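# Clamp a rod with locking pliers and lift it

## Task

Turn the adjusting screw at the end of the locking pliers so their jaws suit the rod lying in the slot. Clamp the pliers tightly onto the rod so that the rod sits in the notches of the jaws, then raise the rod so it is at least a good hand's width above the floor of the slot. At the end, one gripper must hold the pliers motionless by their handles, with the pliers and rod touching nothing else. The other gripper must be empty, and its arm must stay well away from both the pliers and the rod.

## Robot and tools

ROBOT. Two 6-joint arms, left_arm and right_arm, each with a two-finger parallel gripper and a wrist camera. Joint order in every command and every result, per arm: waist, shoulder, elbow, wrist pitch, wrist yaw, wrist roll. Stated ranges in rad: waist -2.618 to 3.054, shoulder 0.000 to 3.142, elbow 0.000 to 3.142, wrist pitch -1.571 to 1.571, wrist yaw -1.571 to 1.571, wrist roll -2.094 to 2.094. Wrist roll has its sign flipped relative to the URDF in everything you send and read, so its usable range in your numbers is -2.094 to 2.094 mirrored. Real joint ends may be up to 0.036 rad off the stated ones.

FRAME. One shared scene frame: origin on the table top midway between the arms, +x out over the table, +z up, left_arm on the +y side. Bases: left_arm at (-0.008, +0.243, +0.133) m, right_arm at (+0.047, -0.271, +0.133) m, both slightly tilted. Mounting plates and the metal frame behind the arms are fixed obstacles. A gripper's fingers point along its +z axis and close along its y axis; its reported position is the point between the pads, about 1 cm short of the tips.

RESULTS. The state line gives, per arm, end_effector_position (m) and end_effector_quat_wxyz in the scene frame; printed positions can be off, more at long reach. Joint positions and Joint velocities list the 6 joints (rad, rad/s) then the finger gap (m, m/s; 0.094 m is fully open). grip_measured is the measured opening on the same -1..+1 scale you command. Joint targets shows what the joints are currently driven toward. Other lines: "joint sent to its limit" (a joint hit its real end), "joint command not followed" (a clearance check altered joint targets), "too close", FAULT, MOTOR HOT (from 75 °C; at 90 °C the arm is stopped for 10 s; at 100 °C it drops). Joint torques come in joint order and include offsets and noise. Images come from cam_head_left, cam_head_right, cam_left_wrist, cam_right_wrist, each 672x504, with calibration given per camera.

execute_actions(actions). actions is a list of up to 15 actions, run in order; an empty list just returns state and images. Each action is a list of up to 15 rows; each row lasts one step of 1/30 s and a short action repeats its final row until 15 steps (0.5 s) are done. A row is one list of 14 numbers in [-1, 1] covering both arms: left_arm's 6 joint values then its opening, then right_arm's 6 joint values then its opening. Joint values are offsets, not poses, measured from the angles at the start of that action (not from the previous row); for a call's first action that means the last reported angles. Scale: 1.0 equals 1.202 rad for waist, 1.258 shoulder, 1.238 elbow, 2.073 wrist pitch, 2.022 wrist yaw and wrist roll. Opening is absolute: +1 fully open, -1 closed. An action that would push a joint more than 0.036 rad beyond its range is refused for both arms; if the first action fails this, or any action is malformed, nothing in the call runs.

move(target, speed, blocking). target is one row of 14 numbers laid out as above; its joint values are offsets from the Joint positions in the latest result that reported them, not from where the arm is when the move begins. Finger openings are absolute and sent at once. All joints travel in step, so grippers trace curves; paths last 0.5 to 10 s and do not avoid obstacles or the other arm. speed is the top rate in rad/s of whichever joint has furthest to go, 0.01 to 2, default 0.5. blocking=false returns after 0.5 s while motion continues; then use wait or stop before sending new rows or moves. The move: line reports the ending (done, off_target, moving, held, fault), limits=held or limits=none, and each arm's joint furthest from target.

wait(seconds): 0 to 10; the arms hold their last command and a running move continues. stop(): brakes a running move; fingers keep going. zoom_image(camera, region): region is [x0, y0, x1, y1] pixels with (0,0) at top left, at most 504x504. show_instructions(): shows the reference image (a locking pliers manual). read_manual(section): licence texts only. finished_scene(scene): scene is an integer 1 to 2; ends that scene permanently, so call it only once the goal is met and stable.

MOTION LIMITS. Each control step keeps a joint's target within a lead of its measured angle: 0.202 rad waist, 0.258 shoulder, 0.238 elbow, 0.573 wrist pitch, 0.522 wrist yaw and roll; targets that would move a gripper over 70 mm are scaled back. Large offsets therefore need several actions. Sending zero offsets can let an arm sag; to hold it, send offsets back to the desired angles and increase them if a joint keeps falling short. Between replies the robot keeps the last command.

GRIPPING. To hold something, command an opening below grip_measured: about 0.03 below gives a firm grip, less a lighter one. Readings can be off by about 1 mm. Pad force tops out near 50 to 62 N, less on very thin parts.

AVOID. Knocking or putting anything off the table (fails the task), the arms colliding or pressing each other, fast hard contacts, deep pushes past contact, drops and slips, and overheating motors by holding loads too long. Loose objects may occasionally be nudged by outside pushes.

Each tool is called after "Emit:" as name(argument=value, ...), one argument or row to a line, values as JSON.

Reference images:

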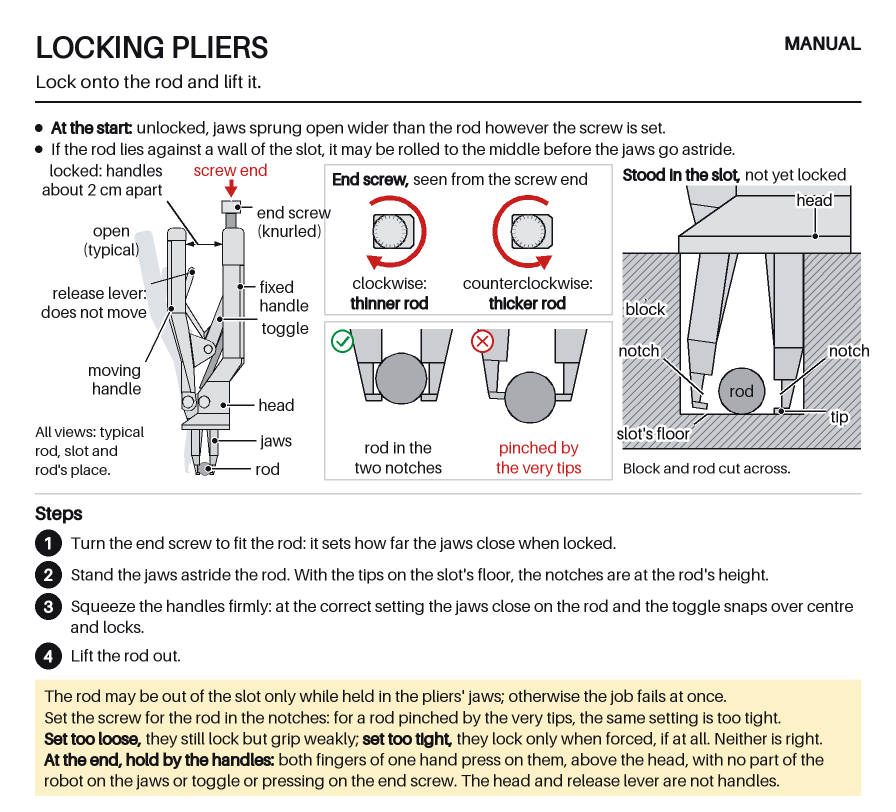

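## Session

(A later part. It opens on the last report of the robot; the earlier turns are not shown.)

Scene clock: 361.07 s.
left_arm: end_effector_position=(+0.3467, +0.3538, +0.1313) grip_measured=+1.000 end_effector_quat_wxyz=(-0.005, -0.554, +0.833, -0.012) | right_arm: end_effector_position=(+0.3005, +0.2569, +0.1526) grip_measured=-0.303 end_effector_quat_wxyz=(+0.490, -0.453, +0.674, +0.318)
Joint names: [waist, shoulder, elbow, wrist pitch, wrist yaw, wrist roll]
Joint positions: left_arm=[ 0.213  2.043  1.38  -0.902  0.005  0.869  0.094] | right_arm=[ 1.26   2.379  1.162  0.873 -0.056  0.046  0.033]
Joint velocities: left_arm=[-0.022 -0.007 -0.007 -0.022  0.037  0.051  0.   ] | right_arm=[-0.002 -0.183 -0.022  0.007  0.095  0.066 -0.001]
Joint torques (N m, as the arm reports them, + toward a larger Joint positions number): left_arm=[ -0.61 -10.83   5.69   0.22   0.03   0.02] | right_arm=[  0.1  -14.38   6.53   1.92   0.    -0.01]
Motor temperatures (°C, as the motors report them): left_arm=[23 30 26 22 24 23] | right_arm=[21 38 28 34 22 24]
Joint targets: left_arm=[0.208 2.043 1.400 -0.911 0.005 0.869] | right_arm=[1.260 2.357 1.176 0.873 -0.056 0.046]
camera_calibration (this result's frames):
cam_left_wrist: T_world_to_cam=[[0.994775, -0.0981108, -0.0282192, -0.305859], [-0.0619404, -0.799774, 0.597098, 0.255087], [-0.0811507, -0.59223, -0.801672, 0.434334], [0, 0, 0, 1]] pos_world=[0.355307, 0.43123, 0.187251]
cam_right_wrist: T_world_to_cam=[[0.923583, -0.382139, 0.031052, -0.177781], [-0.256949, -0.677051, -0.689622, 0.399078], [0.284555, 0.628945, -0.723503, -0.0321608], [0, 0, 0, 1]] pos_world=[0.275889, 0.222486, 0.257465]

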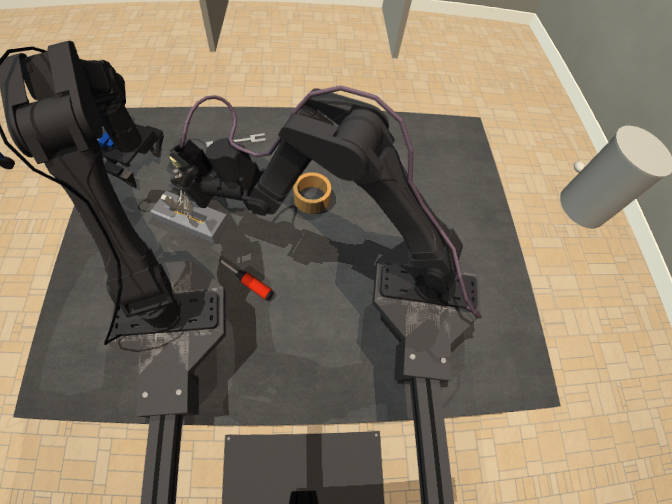

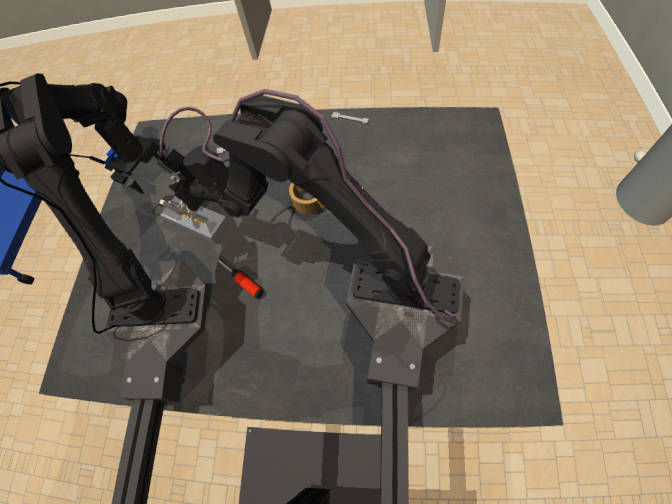

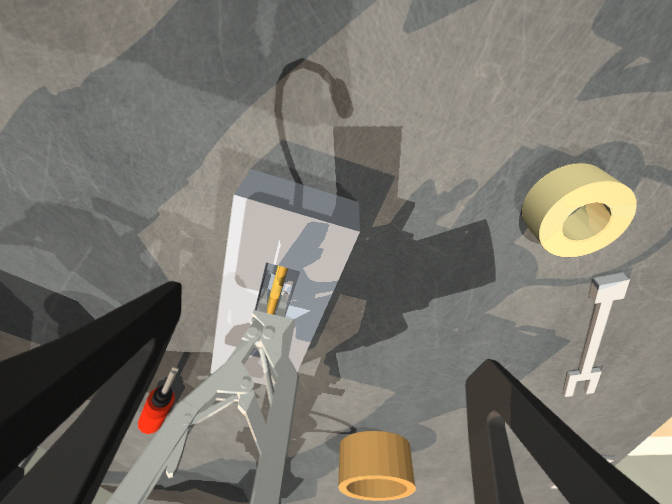

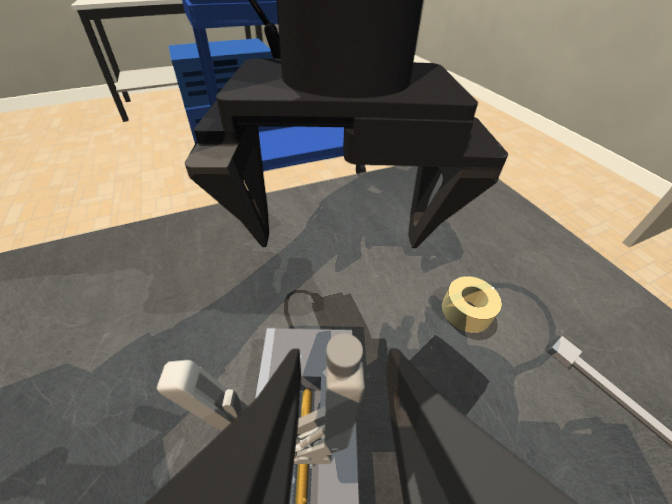

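Emit:
move(
  target=[-0.004, 0.0, 0.016, -0.004, 0.0, 0.0, 1.0, 0.0, -0.012, 0.012, 0.08, 0.0, 0.0, -0.3],
  speed=0.3,
)

Scene clock: 371.07 s.
left_arm: end_effector_position=(+0.3467, +0.3538, +0.1313) grip_measured=+1.000 end_effector_quat_wxyz=(-0.005, -0.554, +0.833, -0.012) | right_arm: end_effector_position=(+0.3056, +0.2659, +0.1984) grip_measured=-0.303 end_effector_quat_wxyz=(+0.549, -0.425, +0.628, +0.351)
Joint names: [waist, shoulder, elbow, wrist pitch, wrist yaw, wrist roll]
Joint positions: left_arm=[ 0.213  2.043  1.38  -0.902  0.005  0.869  0.094] | right_arm=[ 1.26   2.366  1.162  1.032 -0.056  0.046  0.033]
Joint velocities: left_arm=[-0.007  0.007 -0.007 -0.037 -0.007  0.037  0.   ] | right_arm=[-0.012  0.002  0.002  0.11   0.007  0.022  0.   ]
Joint torques (N m, as the arm reports them, + toward a larger Joint positions number): left_arm=[ -0.62 -10.82   5.7    0.22   0.03   0.02] | right_arm=[  0.11 -13.51   6.62   1.99   0.     0.  ]
Motor temperatures (°C, as the motors report them): left_arm=[23 30 26 22 24 23] | right_arm=[21 39 29 34 22 24]
Joint targets: left_arm=[0.208 2.043 1.400 -0.911 0.005 0.869] | right_arm=[1.260 2.364 1.176 1.039 -0.056 0.046]
move: done; limits=none; left_arm: farthest joint: the elbow, 0.020 radians from its target (0.020 radians at the start); right_arm: farthest joint: the elbow, 0.015 radians from its target (0.015 radians at the start)
camera_calibration (this result's frames):
cam_left_wrist: T_world_to_cam=[[0.994775, -0.0981108, -0.0282192, -0.305859], [-0.0619404, -0.799774, 0.597098, 0.255087], [-0.0811507, -0.59223, -0.801672, 0.434334], [0, 0, 0, 1]] pos_world=[0.355307, 0.43123, 0.187251]
cam_right_wrist: T_world_to_cam=[[0.919967, -0.389625, 0.0430381, -0.179765], [-0.200443, -0.561927, -0.802534, 0.412596], [0.336872, 0.729679, -0.595052, -0.0744046], [0, 0, 0, 1]] pos_world=[0.273145, 0.216099, 0.294584]

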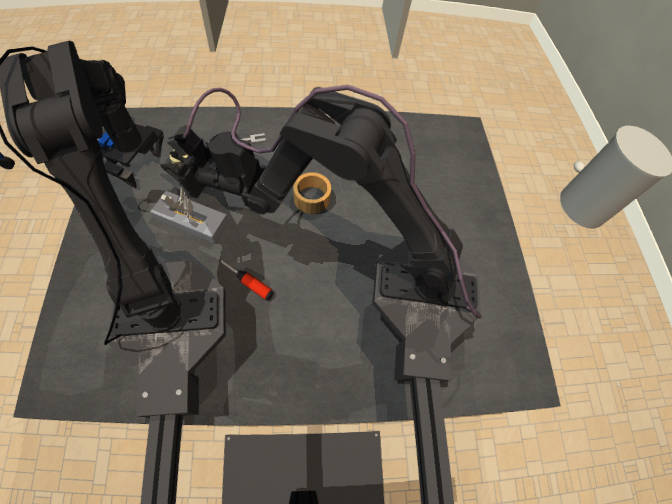

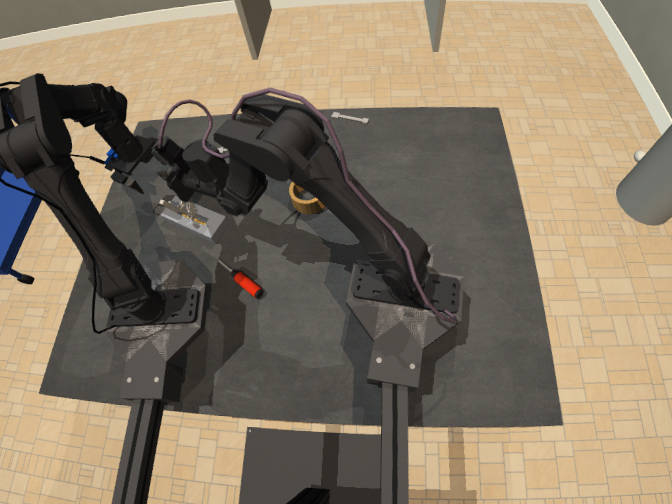

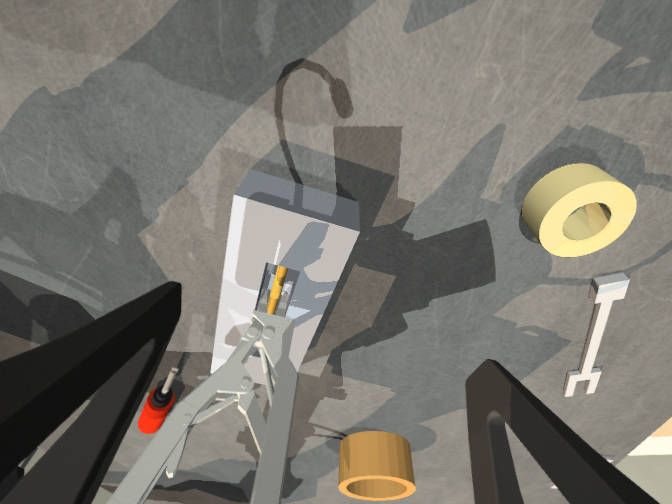

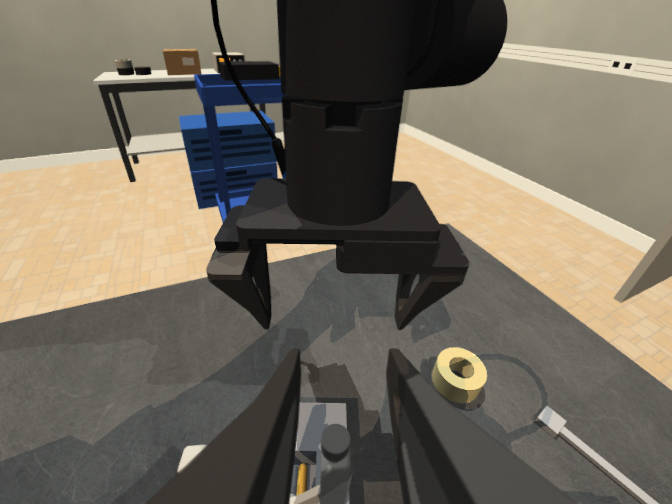

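Emit:
move(
  target=[-0.004, 0.0, 0.016, -0.004, 0.0, 0.0, 1.0, 0.051, 0.0, 0.012, 0.003, 0.024, -0.015, 1.0],
  speed=0.12,
)

Scene clock: 378.60 s.
left_arm: end_effector_position=(+0.3467, +0.3538, +0.1313) grip_measured=+1.000 end_effector_quat_wxyz=(-0.005, -0.554, +0.833, -0.012) | right_arm: end_effector_position=(+0.2818, +0.2769, +0.1987) grip_measured=+1.000 end_effector_quat_wxyz=(+0.544, -0.427, +0.627, +0.358)
Joint names: [waist, shoulder, elbow, wrist pitch, wrist yaw, wrist roll]
Joint positions: left_arm=[ 0.213  2.043  1.38  -0.902  0.005  0.869  0.094] | right_arm=[ 1.316  2.366  1.162  1.032 -0.018  0.028  0.094]
Joint velocities: left_arm=[-0.007  0.012 -0.007 -0.081 -0.081  0.037  0.   ] | right_arm=[ 0.007 -0.007 -0.012 -0.007 -0.022 -0.037  0.   ]
Joint torques (N m, as the arm reports them, + toward a larger Joint positions number): left_arm=[ -0.61 -10.82   5.7    0.22   0.03   0.02] | right_arm=[  0.59 -13.37   6.66   1.99   0.12  -0.12]
Motor temperatures (°C, as the motors report them): left_arm=[23 31 26 22 24 23] | right_arm=[21 39 29 35 22 24]
Joint targets: left_arm=[0.208 2.043 1.400 -0.911 0.005 0.869] | right_arm=[1.322 2.366 1.176 1.038 -0.008 0.016]
move: done; limits=none; left_arm: farthest joint: the elbow, 0.020 radians from its target (0.020 radians at the start); right_arm: farthest joint: the elbow, 0.015 radians from its target (0.015 radians at the start)
camera_calibration (this result's frames):
cam_left_wrist: T_world_to_cam=[[0.994775, -0.0981108, -0.0282192, -0.305859], [-0.0619404, -0.799774, 0.597098, 0.255087], [-0.0811507, -0.59223, -0.801672, 0.434334], [0, 0, 0, 1]] pos_world=[0.355307, 0.43123, 0.187251]
cam_right_wrist: T_world_to_cam=[[0.926024, -0.376117, 0.0318601, -0.156815], [-0.200302, -0.561183, -0.803089, 0.414129], [0.319935, 0.737298, -0.595006, -0.0715571], [0, 0, 0, 1]] pos_world=[0.251059, 0.226181, 0.295002]

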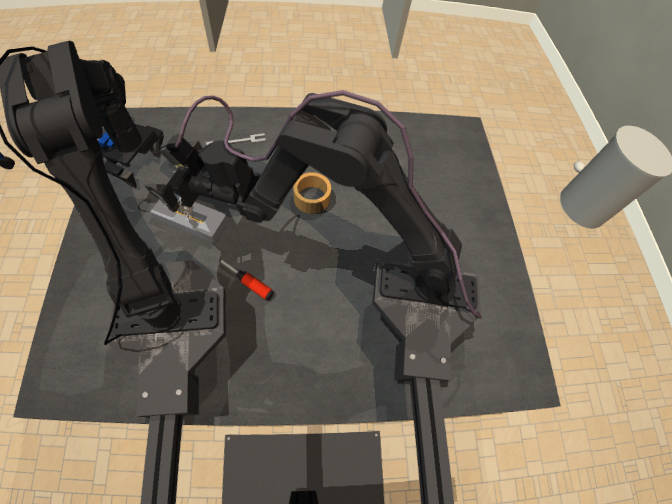

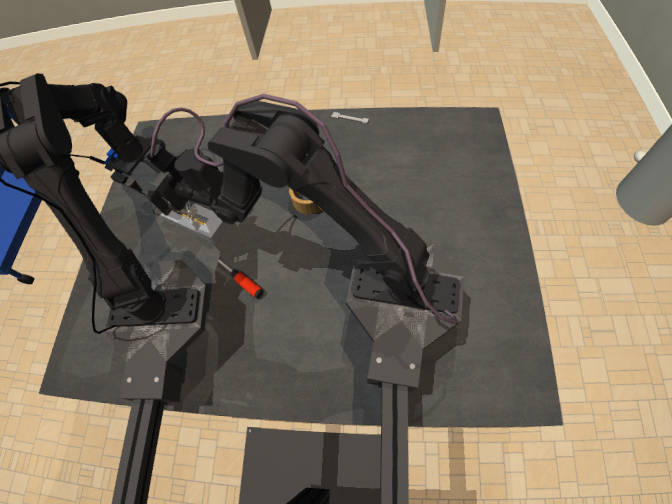

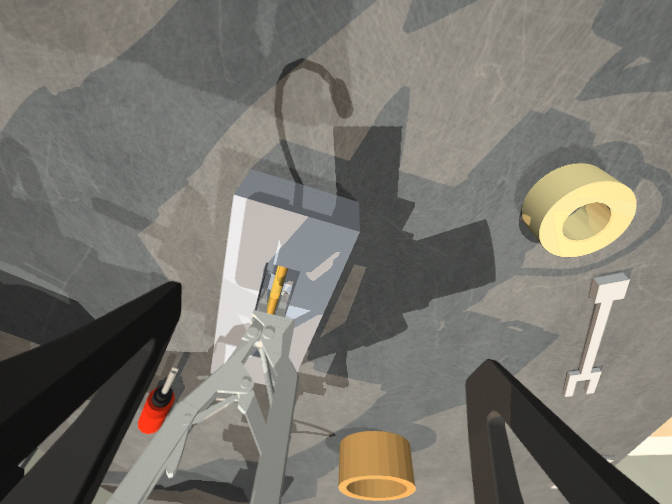

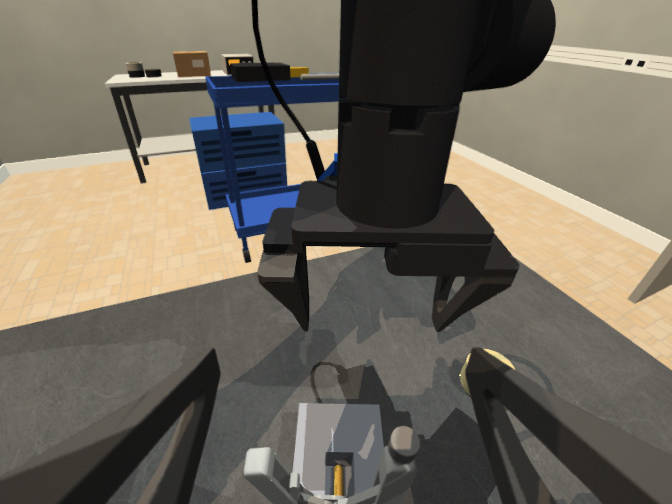

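Emit:
move(
  target=[-0.004, 0.0, 0.016, -0.004, 0.0, 0.0, 1.0, 0.004, 0.292, 0.065, 0.222, 0.0, -0.004, 1.0],
  speed=0.3,
)

Scene clock: 384.07 s.
left_arm: end_effector_position=(+0.3467, +0.3538, +0.1313) grip_measured=+1.000 end_effector_quat_wxyz=(-0.005, -0.554, +0.833, -0.012) | right_arm: end_effector_position=(+0.2772, +0.2681, +0.1255) grip_measured=+1.000 end_effector_quat_wxyz=(+0.592, -0.398, +0.584, +0.388)
Joint names: [waist, shoulder, elbow, wrist pitch, wrist yaw, wrist roll]
Joint positions: left_arm=[ 0.213  2.043  1.38  -0.902  0.005  0.869  0.094] | right_arm=[ 1.316  2.723  1.218  1.485 -0.017  0.028  0.094]
Joint velocities: left_arm=[-0.002  0.007 -0.012 -0.007 -0.022  0.022  0.   ] | right_arm=[-0.002  0.007 -0.002 -0.022  0.007 -0.007  0.   ]
Joint torques (N m, as the arm reports them, + toward a larger Joint positions number): left_arm=[ -0.61 -10.82   5.7    0.22   0.03   0.02] | right_arm=[  0.51 -12.94   5.67   1.98   0.    -0.08]
Motor temperatures (°C, as the motors report them): left_arm=[23 31 26 22 24 23] | right_arm=[21 39 29 35 22 24]
Joint targets: left_arm=[0.208 2.043 1.400 -0.911 0.005 0.869] | right_arm=[1.320 2.733 1.242 1.492 -0.018 0.020]
move: off_target (right_arm); limits=none; left_arm: farthest joint: the elbow, 0.020 radians from its target (0.020 radians at the start); right_arm: farthest joint: the elbow, 0.024 radians from its target (0.081 radians at the start)
camera_calibration (this result's frames):
cam_left_wrist: T_world_to_cam=[[0.994775, -0.0981108, -0.0282192, -0.305859], [-0.0619404, -0.799774, 0.597098, 0.255087], [-0.0811507, -0.59223, -0.801672, 0.434334], [0, 0, 0, 1]] pos_world=[0.355307, 0.43123, 0.187251]
cam_right_wrist: T_world_to_cam=[[0.923107, -0.382966, 0.0348038, -0.15135], [-0.150219, -0.44244, -0.884127, 0.313943], [0.353989, 0.810916, -0.465948, -0.152546], [0, 0, 0, 1]] pos_world=[0.240872, 0.204641, 0.211755]

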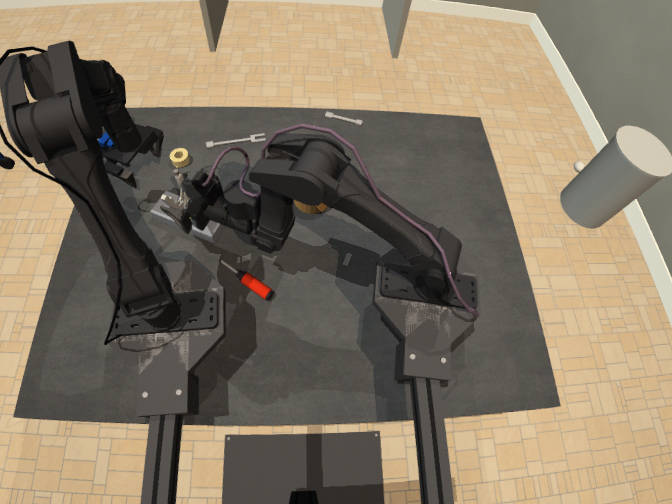

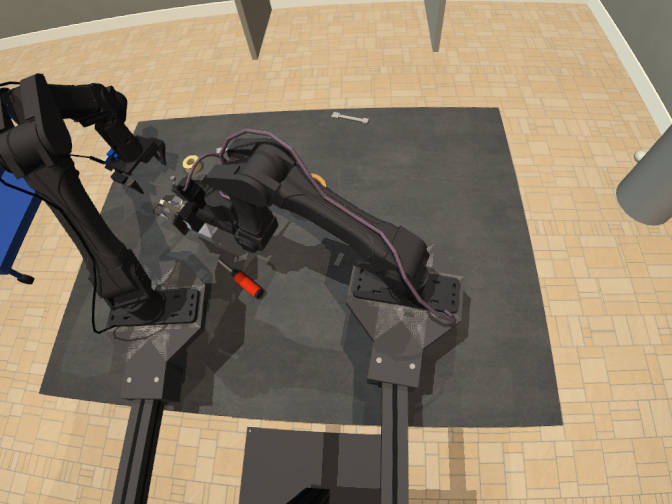

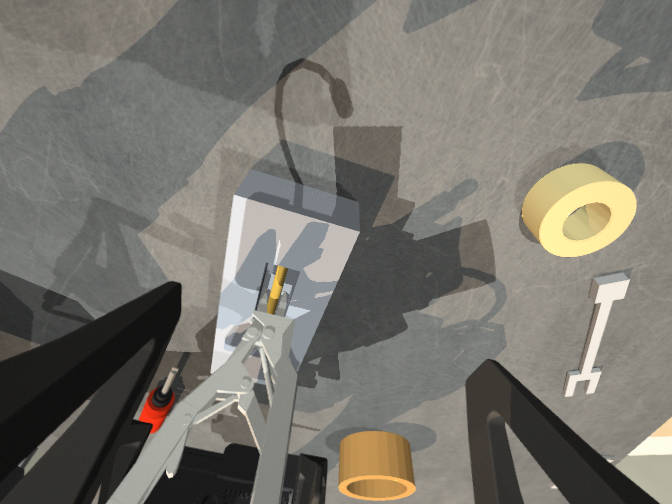

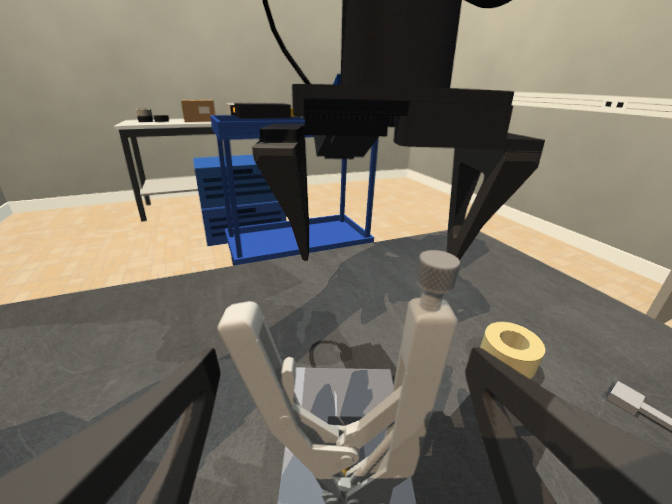

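Emit:
execute_actions(
  actions=[
    [[-0.004,0,0.016,-0.004,0,0,1,0,0,0.012,0,0,0,0.95],[-0.004,0,0.016,-0.004,0,0,1,0,0,0.012,0,0,0,0.9],[-0.004,0,0.016,-0.004,0,0,1,0,0,0.012,0,0,0,0.85],[-0.004,0,0.016,-0.004,0,0,1,0,0,0.012,0,0,0,0.8],[-0.004,0,0.016,-0.004,0,0,1,0,0,0.012,0,0,0,0.76],[-0.004,0,0.016,-0.004,0,0,1,0,0,0.012,0,0,0,0.72],[-0.004,0,0.016,-0.004,0,0,1,0,0,0.012,0,0,0,0.69],[-0.004,0,0.016,-0.004,0,0,1,0,0,0.012,0,0,0,0.66],[-0.004,0,0.016,-0.004,0,0,1,0,0,0.012,0,0,0,0.63],[-0.004,0,0.016,-0.004,0,0,1,0,0,0.012,0,0,0,0.6],[-0.004,0,0.016,-0.004,0,0,1,0,0,0.012,0,0,0,0.58],[-0.004,0,0.016,-0.004,0,0,1,0,0,0.012,0,0,0,0.56],[-0.004,0,0.016,-0.004,0,0,1,0,0,0.012,0,0,0,0.55]],
  ],
)

Scene clock: 392.17 s.
left_arm: end_effector_position=(+0.3467, +0.3538, +0.1313) grip_measured=+1.000 end_effector_quat_wxyz=(-0.005, -0.554, +0.833, -0.012) | right_arm: end_effector_position=(+0.2773, +0.2681, +0.1256) grip_measured=+0.553 end_effector_quat_wxyz=(+0.592, -0.397, +0.584, +0.388)
Joint names: [waist, shoulder, elbow, wrist pitch, wrist yaw, wrist roll]
Joint positions: left_arm=[ 0.213  2.043  1.38  -0.902  0.005  0.869  0.094] | right_arm=[ 1.316  2.723  1.218  1.485 -0.017  0.028  0.073]
Joint velocities: left_arm=[-0.012  0.007  0.017  0.037 -0.066  0.066  0.   ] | right_arm=[-0.012 -0.002  0.002  0.051  0.022  0.037 -0.001]
Joint torques (N m, as the arm reports them, + toward a larger Joint positions number): left_arm=[ -0.62 -10.83   5.7    0.22   0.03   0.03] | right_arm=[  0.08 -13.9    4.89   1.88  -0.01   0.  ]
Motor temperatures (°C, as the motors report them): left_arm=[23 31 26 22 24 23] | right_arm=[21 39 28 35 22 24]
Joint targets: left_arm=[0.208 2.043 1.400 -0.911 0.005 0.869] | right_arm=[1.316 2.723 1.233 1.485 -0.017 0.028]
camera_calibration (this result's frames):
cam_left_wrist: T_world_to_cam=[[0.994775, -0.0981108, -0.0282192, -0.305859], [-0.0619404, -0.799774, 0.597098, 0.255087], [-0.0811507, -0.59223, -0.801672, 0.434334], [0, 0, 0, 1]] pos_world=[0.355307, 0.43123, 0.187251]
cam_right_wrist: T_world_to_cam=[[0.9231, -0.382981, 0.0348106, -0.151349], [-0.150086, -0.44213, -0.884305, 0.31393], [0.354063, 0.811077, -0.465611, -0.152608], [0, 0, 0, 1]] pos_world=[0.240859, 0.204611, 0.211822]

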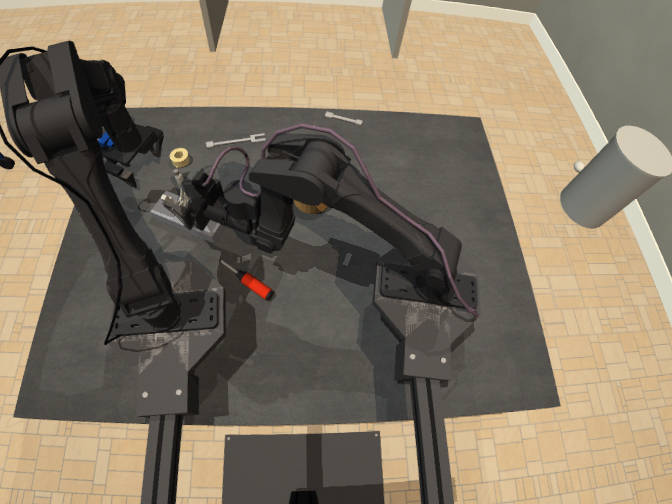

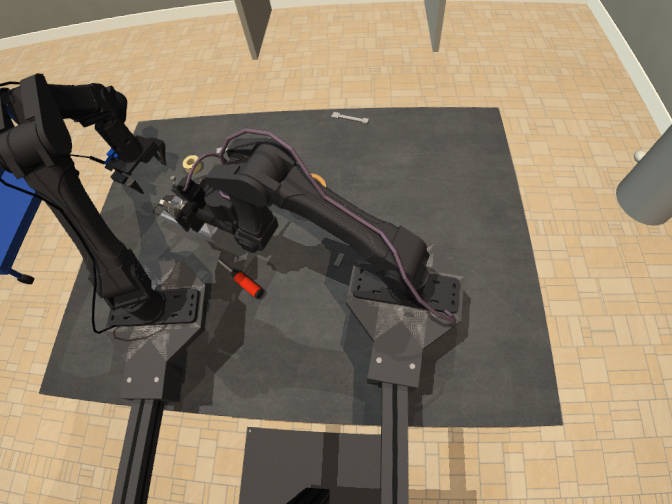

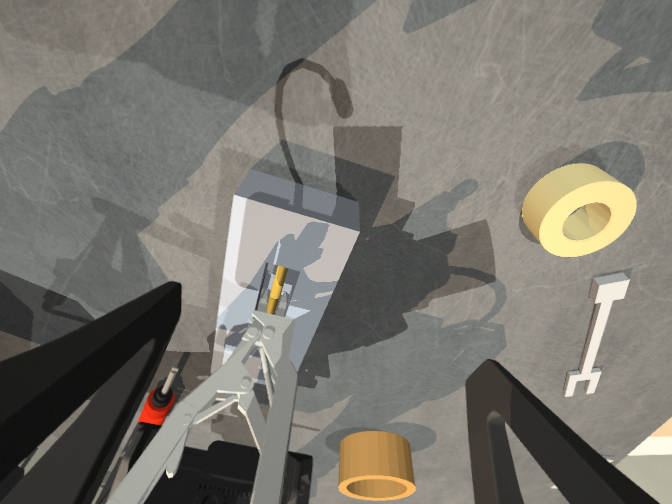

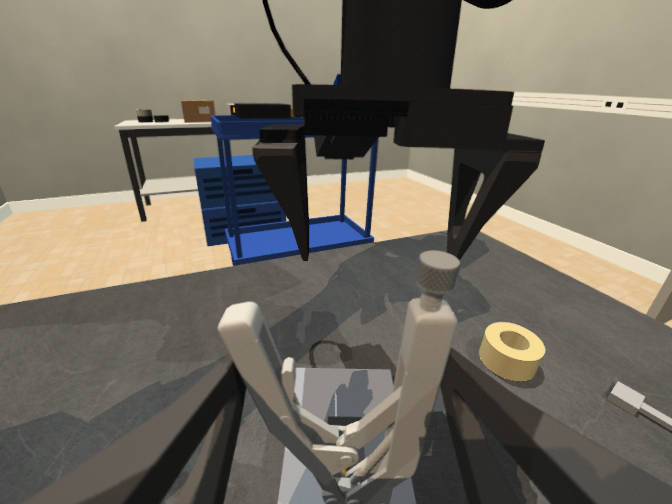

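Emit:
execute_actions(
  actions=[
    [[-0.004,0,0.016,-0.004,0,0,1,0,0,0.012,0,0,0,0.54],[-0.004,0,0.016,-0.004,0,0,1,0,0,0.012,0,0,0,0.53],[-0.004,0,0.016,-0.004,0,0,1,0,0,0.012,0,0,0,0.52],[-0.004,0,0.016,-0.004,0,0,1,0,0,0.012,0,0,0,0.51],[-0.004,0,0.016,-0.004,0,0,1,0,0,0.012,0,0,0,0.5],[-0.004,0,0.016,-0.004,0,0,1,0,0,0.012,0,0,0,0.49],[-0.004,0,0.016,-0.004,0,0,1,0,0,0.012,0,0,0,0.48],[-0.004,0,0.016,-0.004,0,0,1,0,0,0.012,0,0,0,0.47],[-0.004,0,0.016,-0.004,0,0,1,0,0,0.012,0,0,0,0.46],[-0.004,0,0.016,-0.004,0,0,1,0,0,0.012,0,0,0,0.45],[-0.004,0,0.016,-0.004,0,0,1,0,0,0.012,0,0,0,0.44],[-0.004,0,0.016,-0.004,0,0,1,0,0,0.012,0,0,0,0.43],[-0.004,0,0.016,-0.004,0,0,1,0,0,0.012,0,0,0,0.42]],
  ],
)

Scene clock: 399.50 s.
left_arm: end_effector_position=(+0.3467, +0.3538, +0.1313) grip_measured=+1.000 end_effector_quat_wxyz=(-0.005, -0.554, +0.833, -0.012) | right_arm: end_effector_position=(+0.2772, +0.2681, +0.1256) grip_measured=+0.426 end_effector_quat_wxyz=(+0.592, -0.398, +0.584, +0.388)
Joint names: [waist, shoulder, elbow, wrist pitch, wrist yaw, wrist roll]
Joint positions: left_arm=[ 0.213  2.043  1.38  -0.902  0.005  0.869  0.094] | right_arm=[ 1.316  2.723  1.218  1.485 -0.018  0.028  0.067]
Joint velocities: left_arm=[ 0.002  0.002 -0.012  0.037 -0.081 -0.007  0.   ] | right_arm=[-0.002 -0.022  0.012  0.037 -0.081  0.066 -0.001]
Joint torques (N m, as the arm reports them, + toward a larger Joint positions number): left_arm=[ -0.61 -10.82   5.7    0.22   0.04   0.03] | right_arm=[  0.12 -13.88   4.92   1.9   -0.02  -0.01]
Motor temperatures (°C, as the motors report them): left_arm=[23 31 26 22 24 23] | right_arm=[21 39 28 35 22 24]
Joint targets: left_arm=[0.208 2.043 1.400 -0.911 0.005 0.869] | right_arm=[1.316 2.723 1.233 1.485 -0.018 0.028]
camera_calibration (this result's frames):
cam_left_wrist: T_world_to_cam=[[0.994775, -0.0981108, -0.0282192, -0.305859], [-0.0619404, -0.799774, 0.597098, 0.255087], [-0.0811507, -0.59223, -0.801672, 0.434334], [0, 0, 0, 1]] pos_world=[0.355307, 0.43123, 0.187251]
cam_right_wrist: T_world_to_cam=[[0.923246, -0.382629, 0.034811, -0.151416], [-0.149916, -0.442185, -0.884307, 0.3139], [0.353754, 0.811214, -0.465607, -0.152558], [0, 0, 0, 1]] pos_world=[0.240821, 0.204623, 0.211822]

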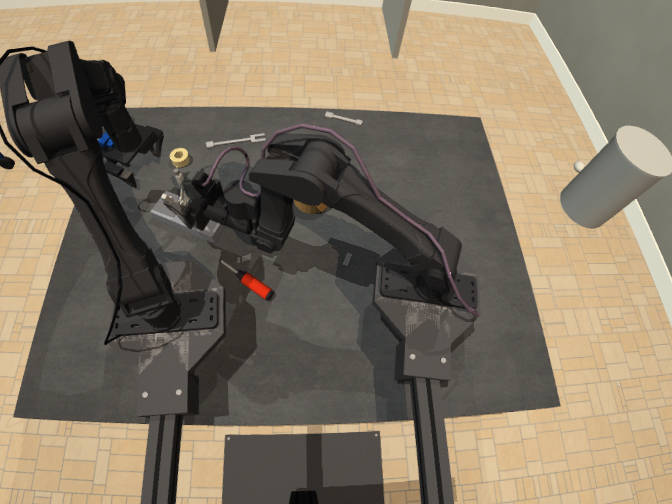

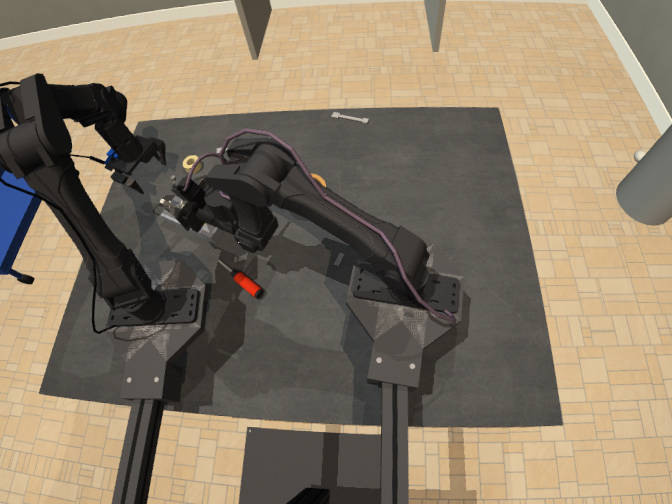

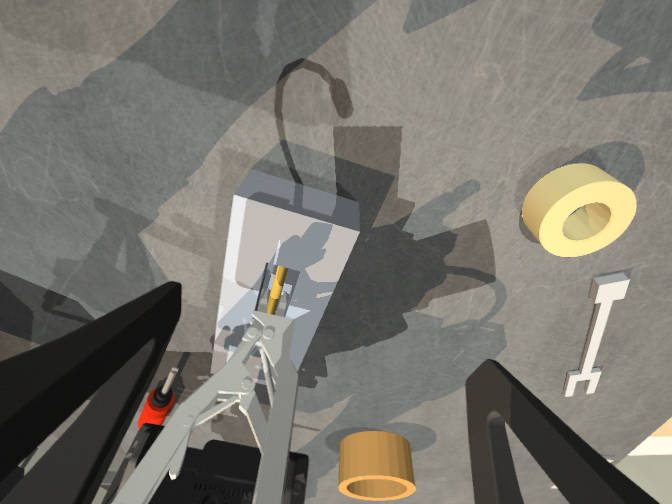

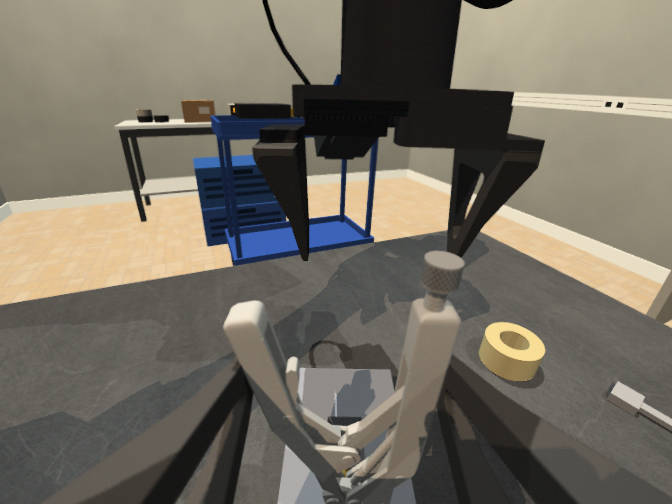

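Emit:
execute_actions(
  actions=[
    [[-0.004,0,0.016,-0.004,0,0,1,0,0,0.012,0,0.002,0,0.41],[-0.004,0,0.016,-0.004,0,0,1,0,0,0.012,0,0.003,0,0.4],[-0.004,0,0.016,-0.004,0,0,1,0,0,0.012,0,0.004,0,0.39],[-0.004,0,0.016,-0.004,0,0,1,0,0,0.012,0,0.004,0,0.38],[-0.004,0,0.016,-0.004,0,0,1,0,0,0.012,0,0.005,0,0.37],[-0.004,0,0.016,-0.004,0,0,1,0,0,0.012,0,0.006,0,0.36],[-0.004,0,0.016,-0.004,0,0,1,0,0,0.012,0,0.006,0,0.35],[-0.004,0,0.016,-0.004,0,0,1,0,0,0.012,0,0.007,0,0.34],[-0.004,0,0.016,-0.004,0,0,1,0,0,0.012,0,0.008,0,0.33],[-0.004,0,0.016,-0.004,0,0,1,0,0,0.012,0,0.008,0,0.32],[-0.004,0,0.016,-0.004,0,0,1,0,0,0.012,0,0.009,0,0.31],[-0.004,0,0.016,-0.004,0,0,1,0,0,0.012,0,0.009,0,0.3]],
  ],
)

Scene clock: 412.37 s.
left_arm: end_effector_position=(+0.3467, +0.3538, +0.1313) grip_measured=+1.000 end_effector_quat_wxyz=(-0.005, -0.554, +0.833, -0.012) | right_arm: end_effector_position=(+0.2787, +0.2675, +0.1258) grip_measured=+0.306 end_effector_quat_wxyz=(+0.594, -0.395, +0.586, +0.385)
Joint names: [waist, shoulder, elbow, wrist pitch, wrist yaw, wrist roll]
Joint positions: left_arm=[ 0.213  2.043  1.38  -0.902  0.005  0.869  0.094] | right_arm=[ 1.316  2.723  1.218  1.486 -0.009  0.028  0.061]
Joint velocities: left_arm=[-0.022 -0.002 -0.002  0.007 -0.037 -0.037  0.   ] | right_arm=[-0.007  0.007  0.017  0.022  0.007  0.037  0.   ]
Joint torques (N m, as the arm reports them, + toward a larger Joint positions number): left_arm=[ -0.62 -10.82   5.7    0.23   0.04   0.03] | right_arm=[  0.09 -13.78   4.92   1.9    0.11   0.  ]
Motor temperatures (°C, as the motors report them): left_arm=[23 31 26 22 24 23] | right_arm=[21 40 28 35 22 24]
Joint targets: left_arm=[0.208 2.043 1.400 -0.911 0.005 0.869] | right_arm=[1.316 2.723 1.233 1.485 0.001 0.028]
camera_calibration (this result's frames):
cam_left_wrist: T_world_to_cam=[[0.994775, -0.0981108, -0.0282192, -0.305859], [-0.0619404, -0.799774, 0.597098, 0.255087], [-0.0811507, -0.59223, -0.801672, 0.434334], [0, 0, 0, 1]] pos_world=[0.355307, 0.43123, 0.187251]
cam_right_wrist: T_world_to_cam=[[0.919692, -0.391094, 0.0348072, -0.149799], [-0.153732, -0.440246, -0.884618, 0.314583], [0.361293, 0.808226, -0.465015, -0.153873], [0, 0, 0, 1]] pos_world=[0.241724, 0.204273, 0.211947]

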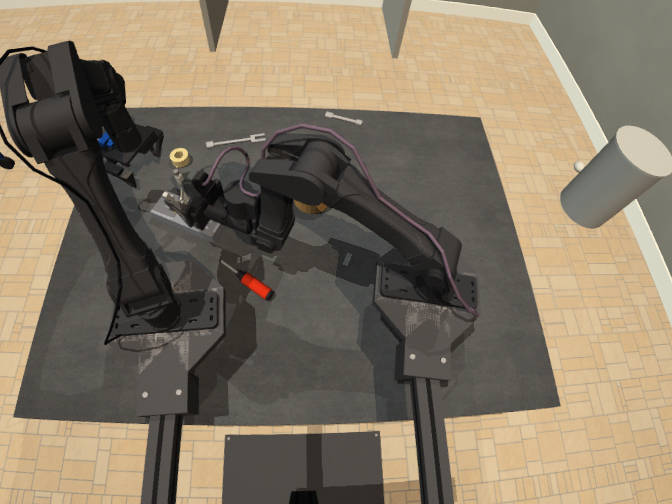

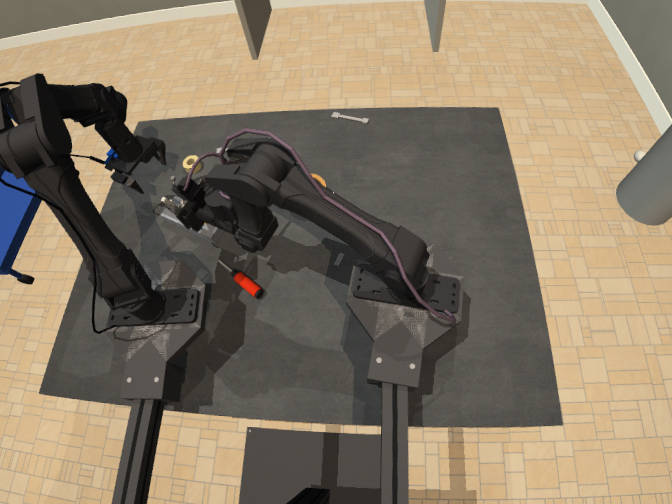

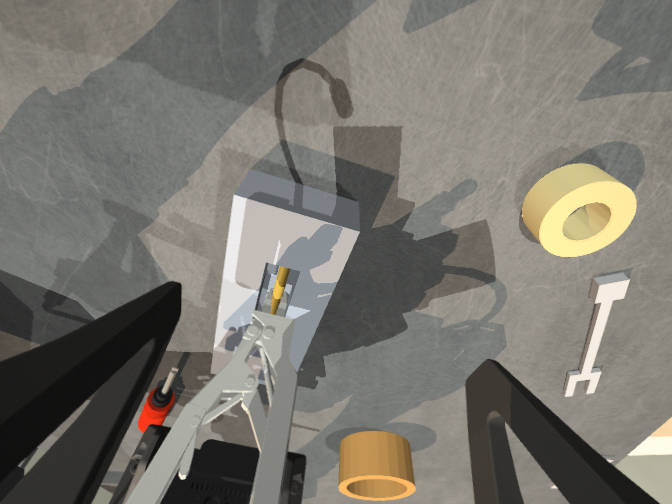

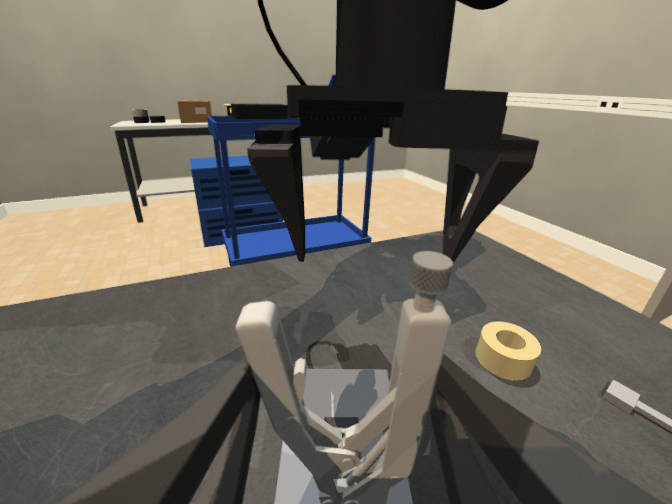

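Emit:
zoom_image(
  camera="cam_left_wrist",
  region=[225, 260, 315, 360],
)

Region (225, 260, 315, 360) of cam_left_wrist's 672x504 image, scaled by 5.040, with more detail than that image has; it fills the left 454 columns of this view, and the rest is white.

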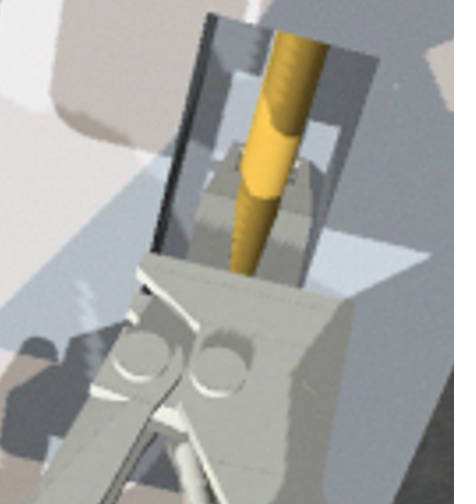

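Emit:
execute_actions(
  actions=[
    [[-0.004,0,0.016,-0.004,0,0,1,0,0,0.012,0,0.005,0,0.295],[-0.004,0,0.016,-0.004,0,0,1,0,0,0.012,0,0.005,0,0.29],[-0.004,0,0.016,-0.004,0,0,1,0,0,0.012,0,0.006,0,0.285],[-0.004,0,0.016,-0.004,0,0,1,0,0,0.012,0,0.006,0,0.28],[-0.004,0,0.016,-0.004,0,0,1,0,0,0.012,0,0.006,0,0.275],[-0.004,0,0.016,-0.004,0,0,1,0,0,0.012,0,0.007,0,0.27],[-0.004,0,0.016,-0.004,0,0,1,0,0,0.012,0,0.007,0,0.265],[-0.004,0,0.016,-0.004,0,0,1,0,0,0.012,0,0.007,0,0.26]],
  ],
)

Scene clock: 424.60 s.
left_arm: end_effector_position=(+0.3467, +0.3538, +0.1313) grip_measured=+1.000 end_effector_quat_wxyz=(-0.005, -0.554, +0.833, -0.012) | right_arm: end_effector_position=(+0.2791, +0.2673, +0.1262) grip_measured=+0.267 end_effector_quat_wxyz=(+0.595, -0.394, +0.586, +0.385)
Joint names: [waist, shoulder, elbow, wrist pitch, wrist yaw, wrist roll]
Joint positions: left_arm=[ 0.213  2.043  1.38  -0.902  0.005  0.869  0.094] | right_arm=[ 1.316  2.723  1.218  1.488 -0.006  0.028  0.06 ]
Joint velocities: left_arm=[-0.012 -0.007  0.002 -0.007 -0.081  0.022  0.   ] | right_arm=[-0.007 -0.002  0.012 -0.051  0.051 -0.037  0.   ]
Joint torques (N m, as the arm reports them, + toward a larger Joint positions number): left_arm=[ -0.61 -10.82   5.7    0.22   0.04   0.02] | right_arm=[  0.11 -13.84   4.9    1.89   0.14   0.01]
Motor temperatures (°C, as the motors report them): left_arm=[23 31 26 22 24 23] | right_arm=[21 40 28 35 22 24]
Joint targets: left_arm=[0.208 2.043 1.400 -0.911 0.005 0.869] | right_arm=[1.316 2.723 1.233 1.486 0.006 0.028]
camera_calibration (this result's frames):
cam_left_wrist: T_world_to_cam=[[0.994775, -0.0981108, -0.0282192, -0.305859], [-0.0619404, -0.799774, 0.597098, 0.255087], [-0.0811507, -0.59223, -0.801672, 0.434334], [0, 0, 0, 1]] pos_world=[0.355307, 0.43123, 0.187251]
cam_right_wrist: T_world_to_cam=[[0.918618, -0.393611, 0.0348116, -0.14932], [-0.154388, -0.438614, -0.885315, 0.314734], [0.363738, 0.807891, -0.463688, -0.154466], [0, 0, 0, 1]] pos_world=[0.241944, 0.204065, 0.212212]

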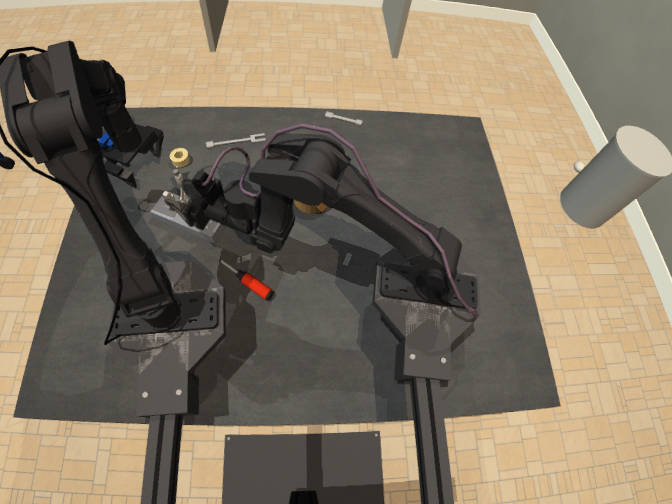

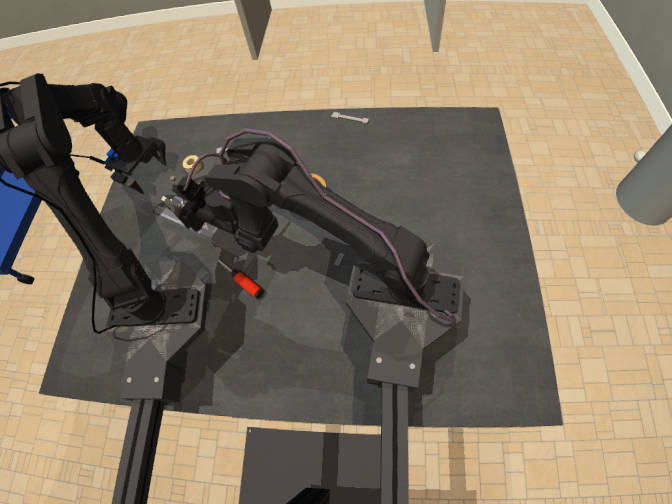

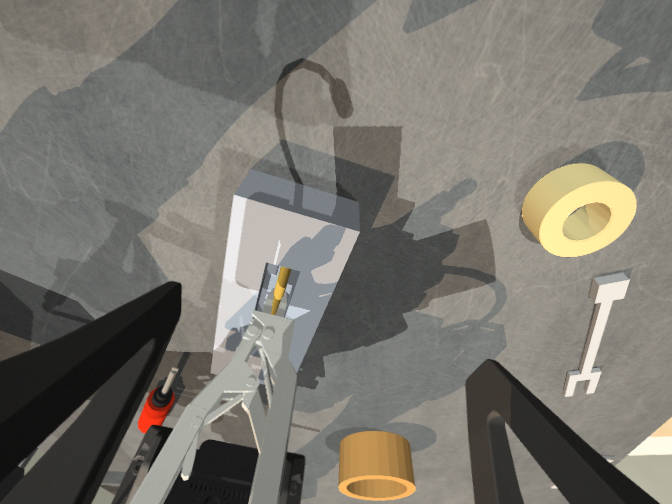

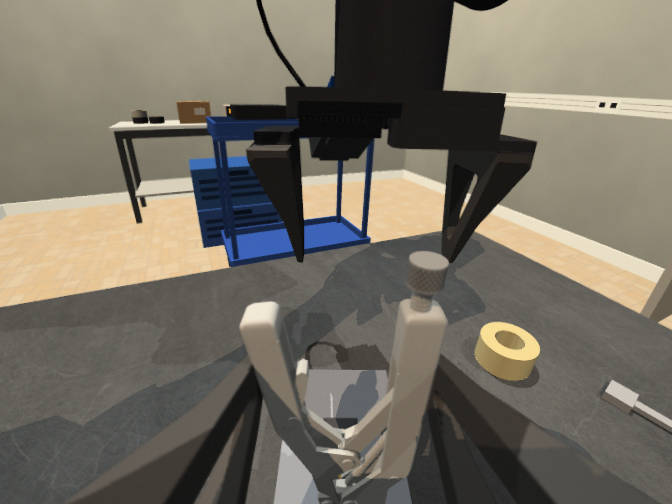

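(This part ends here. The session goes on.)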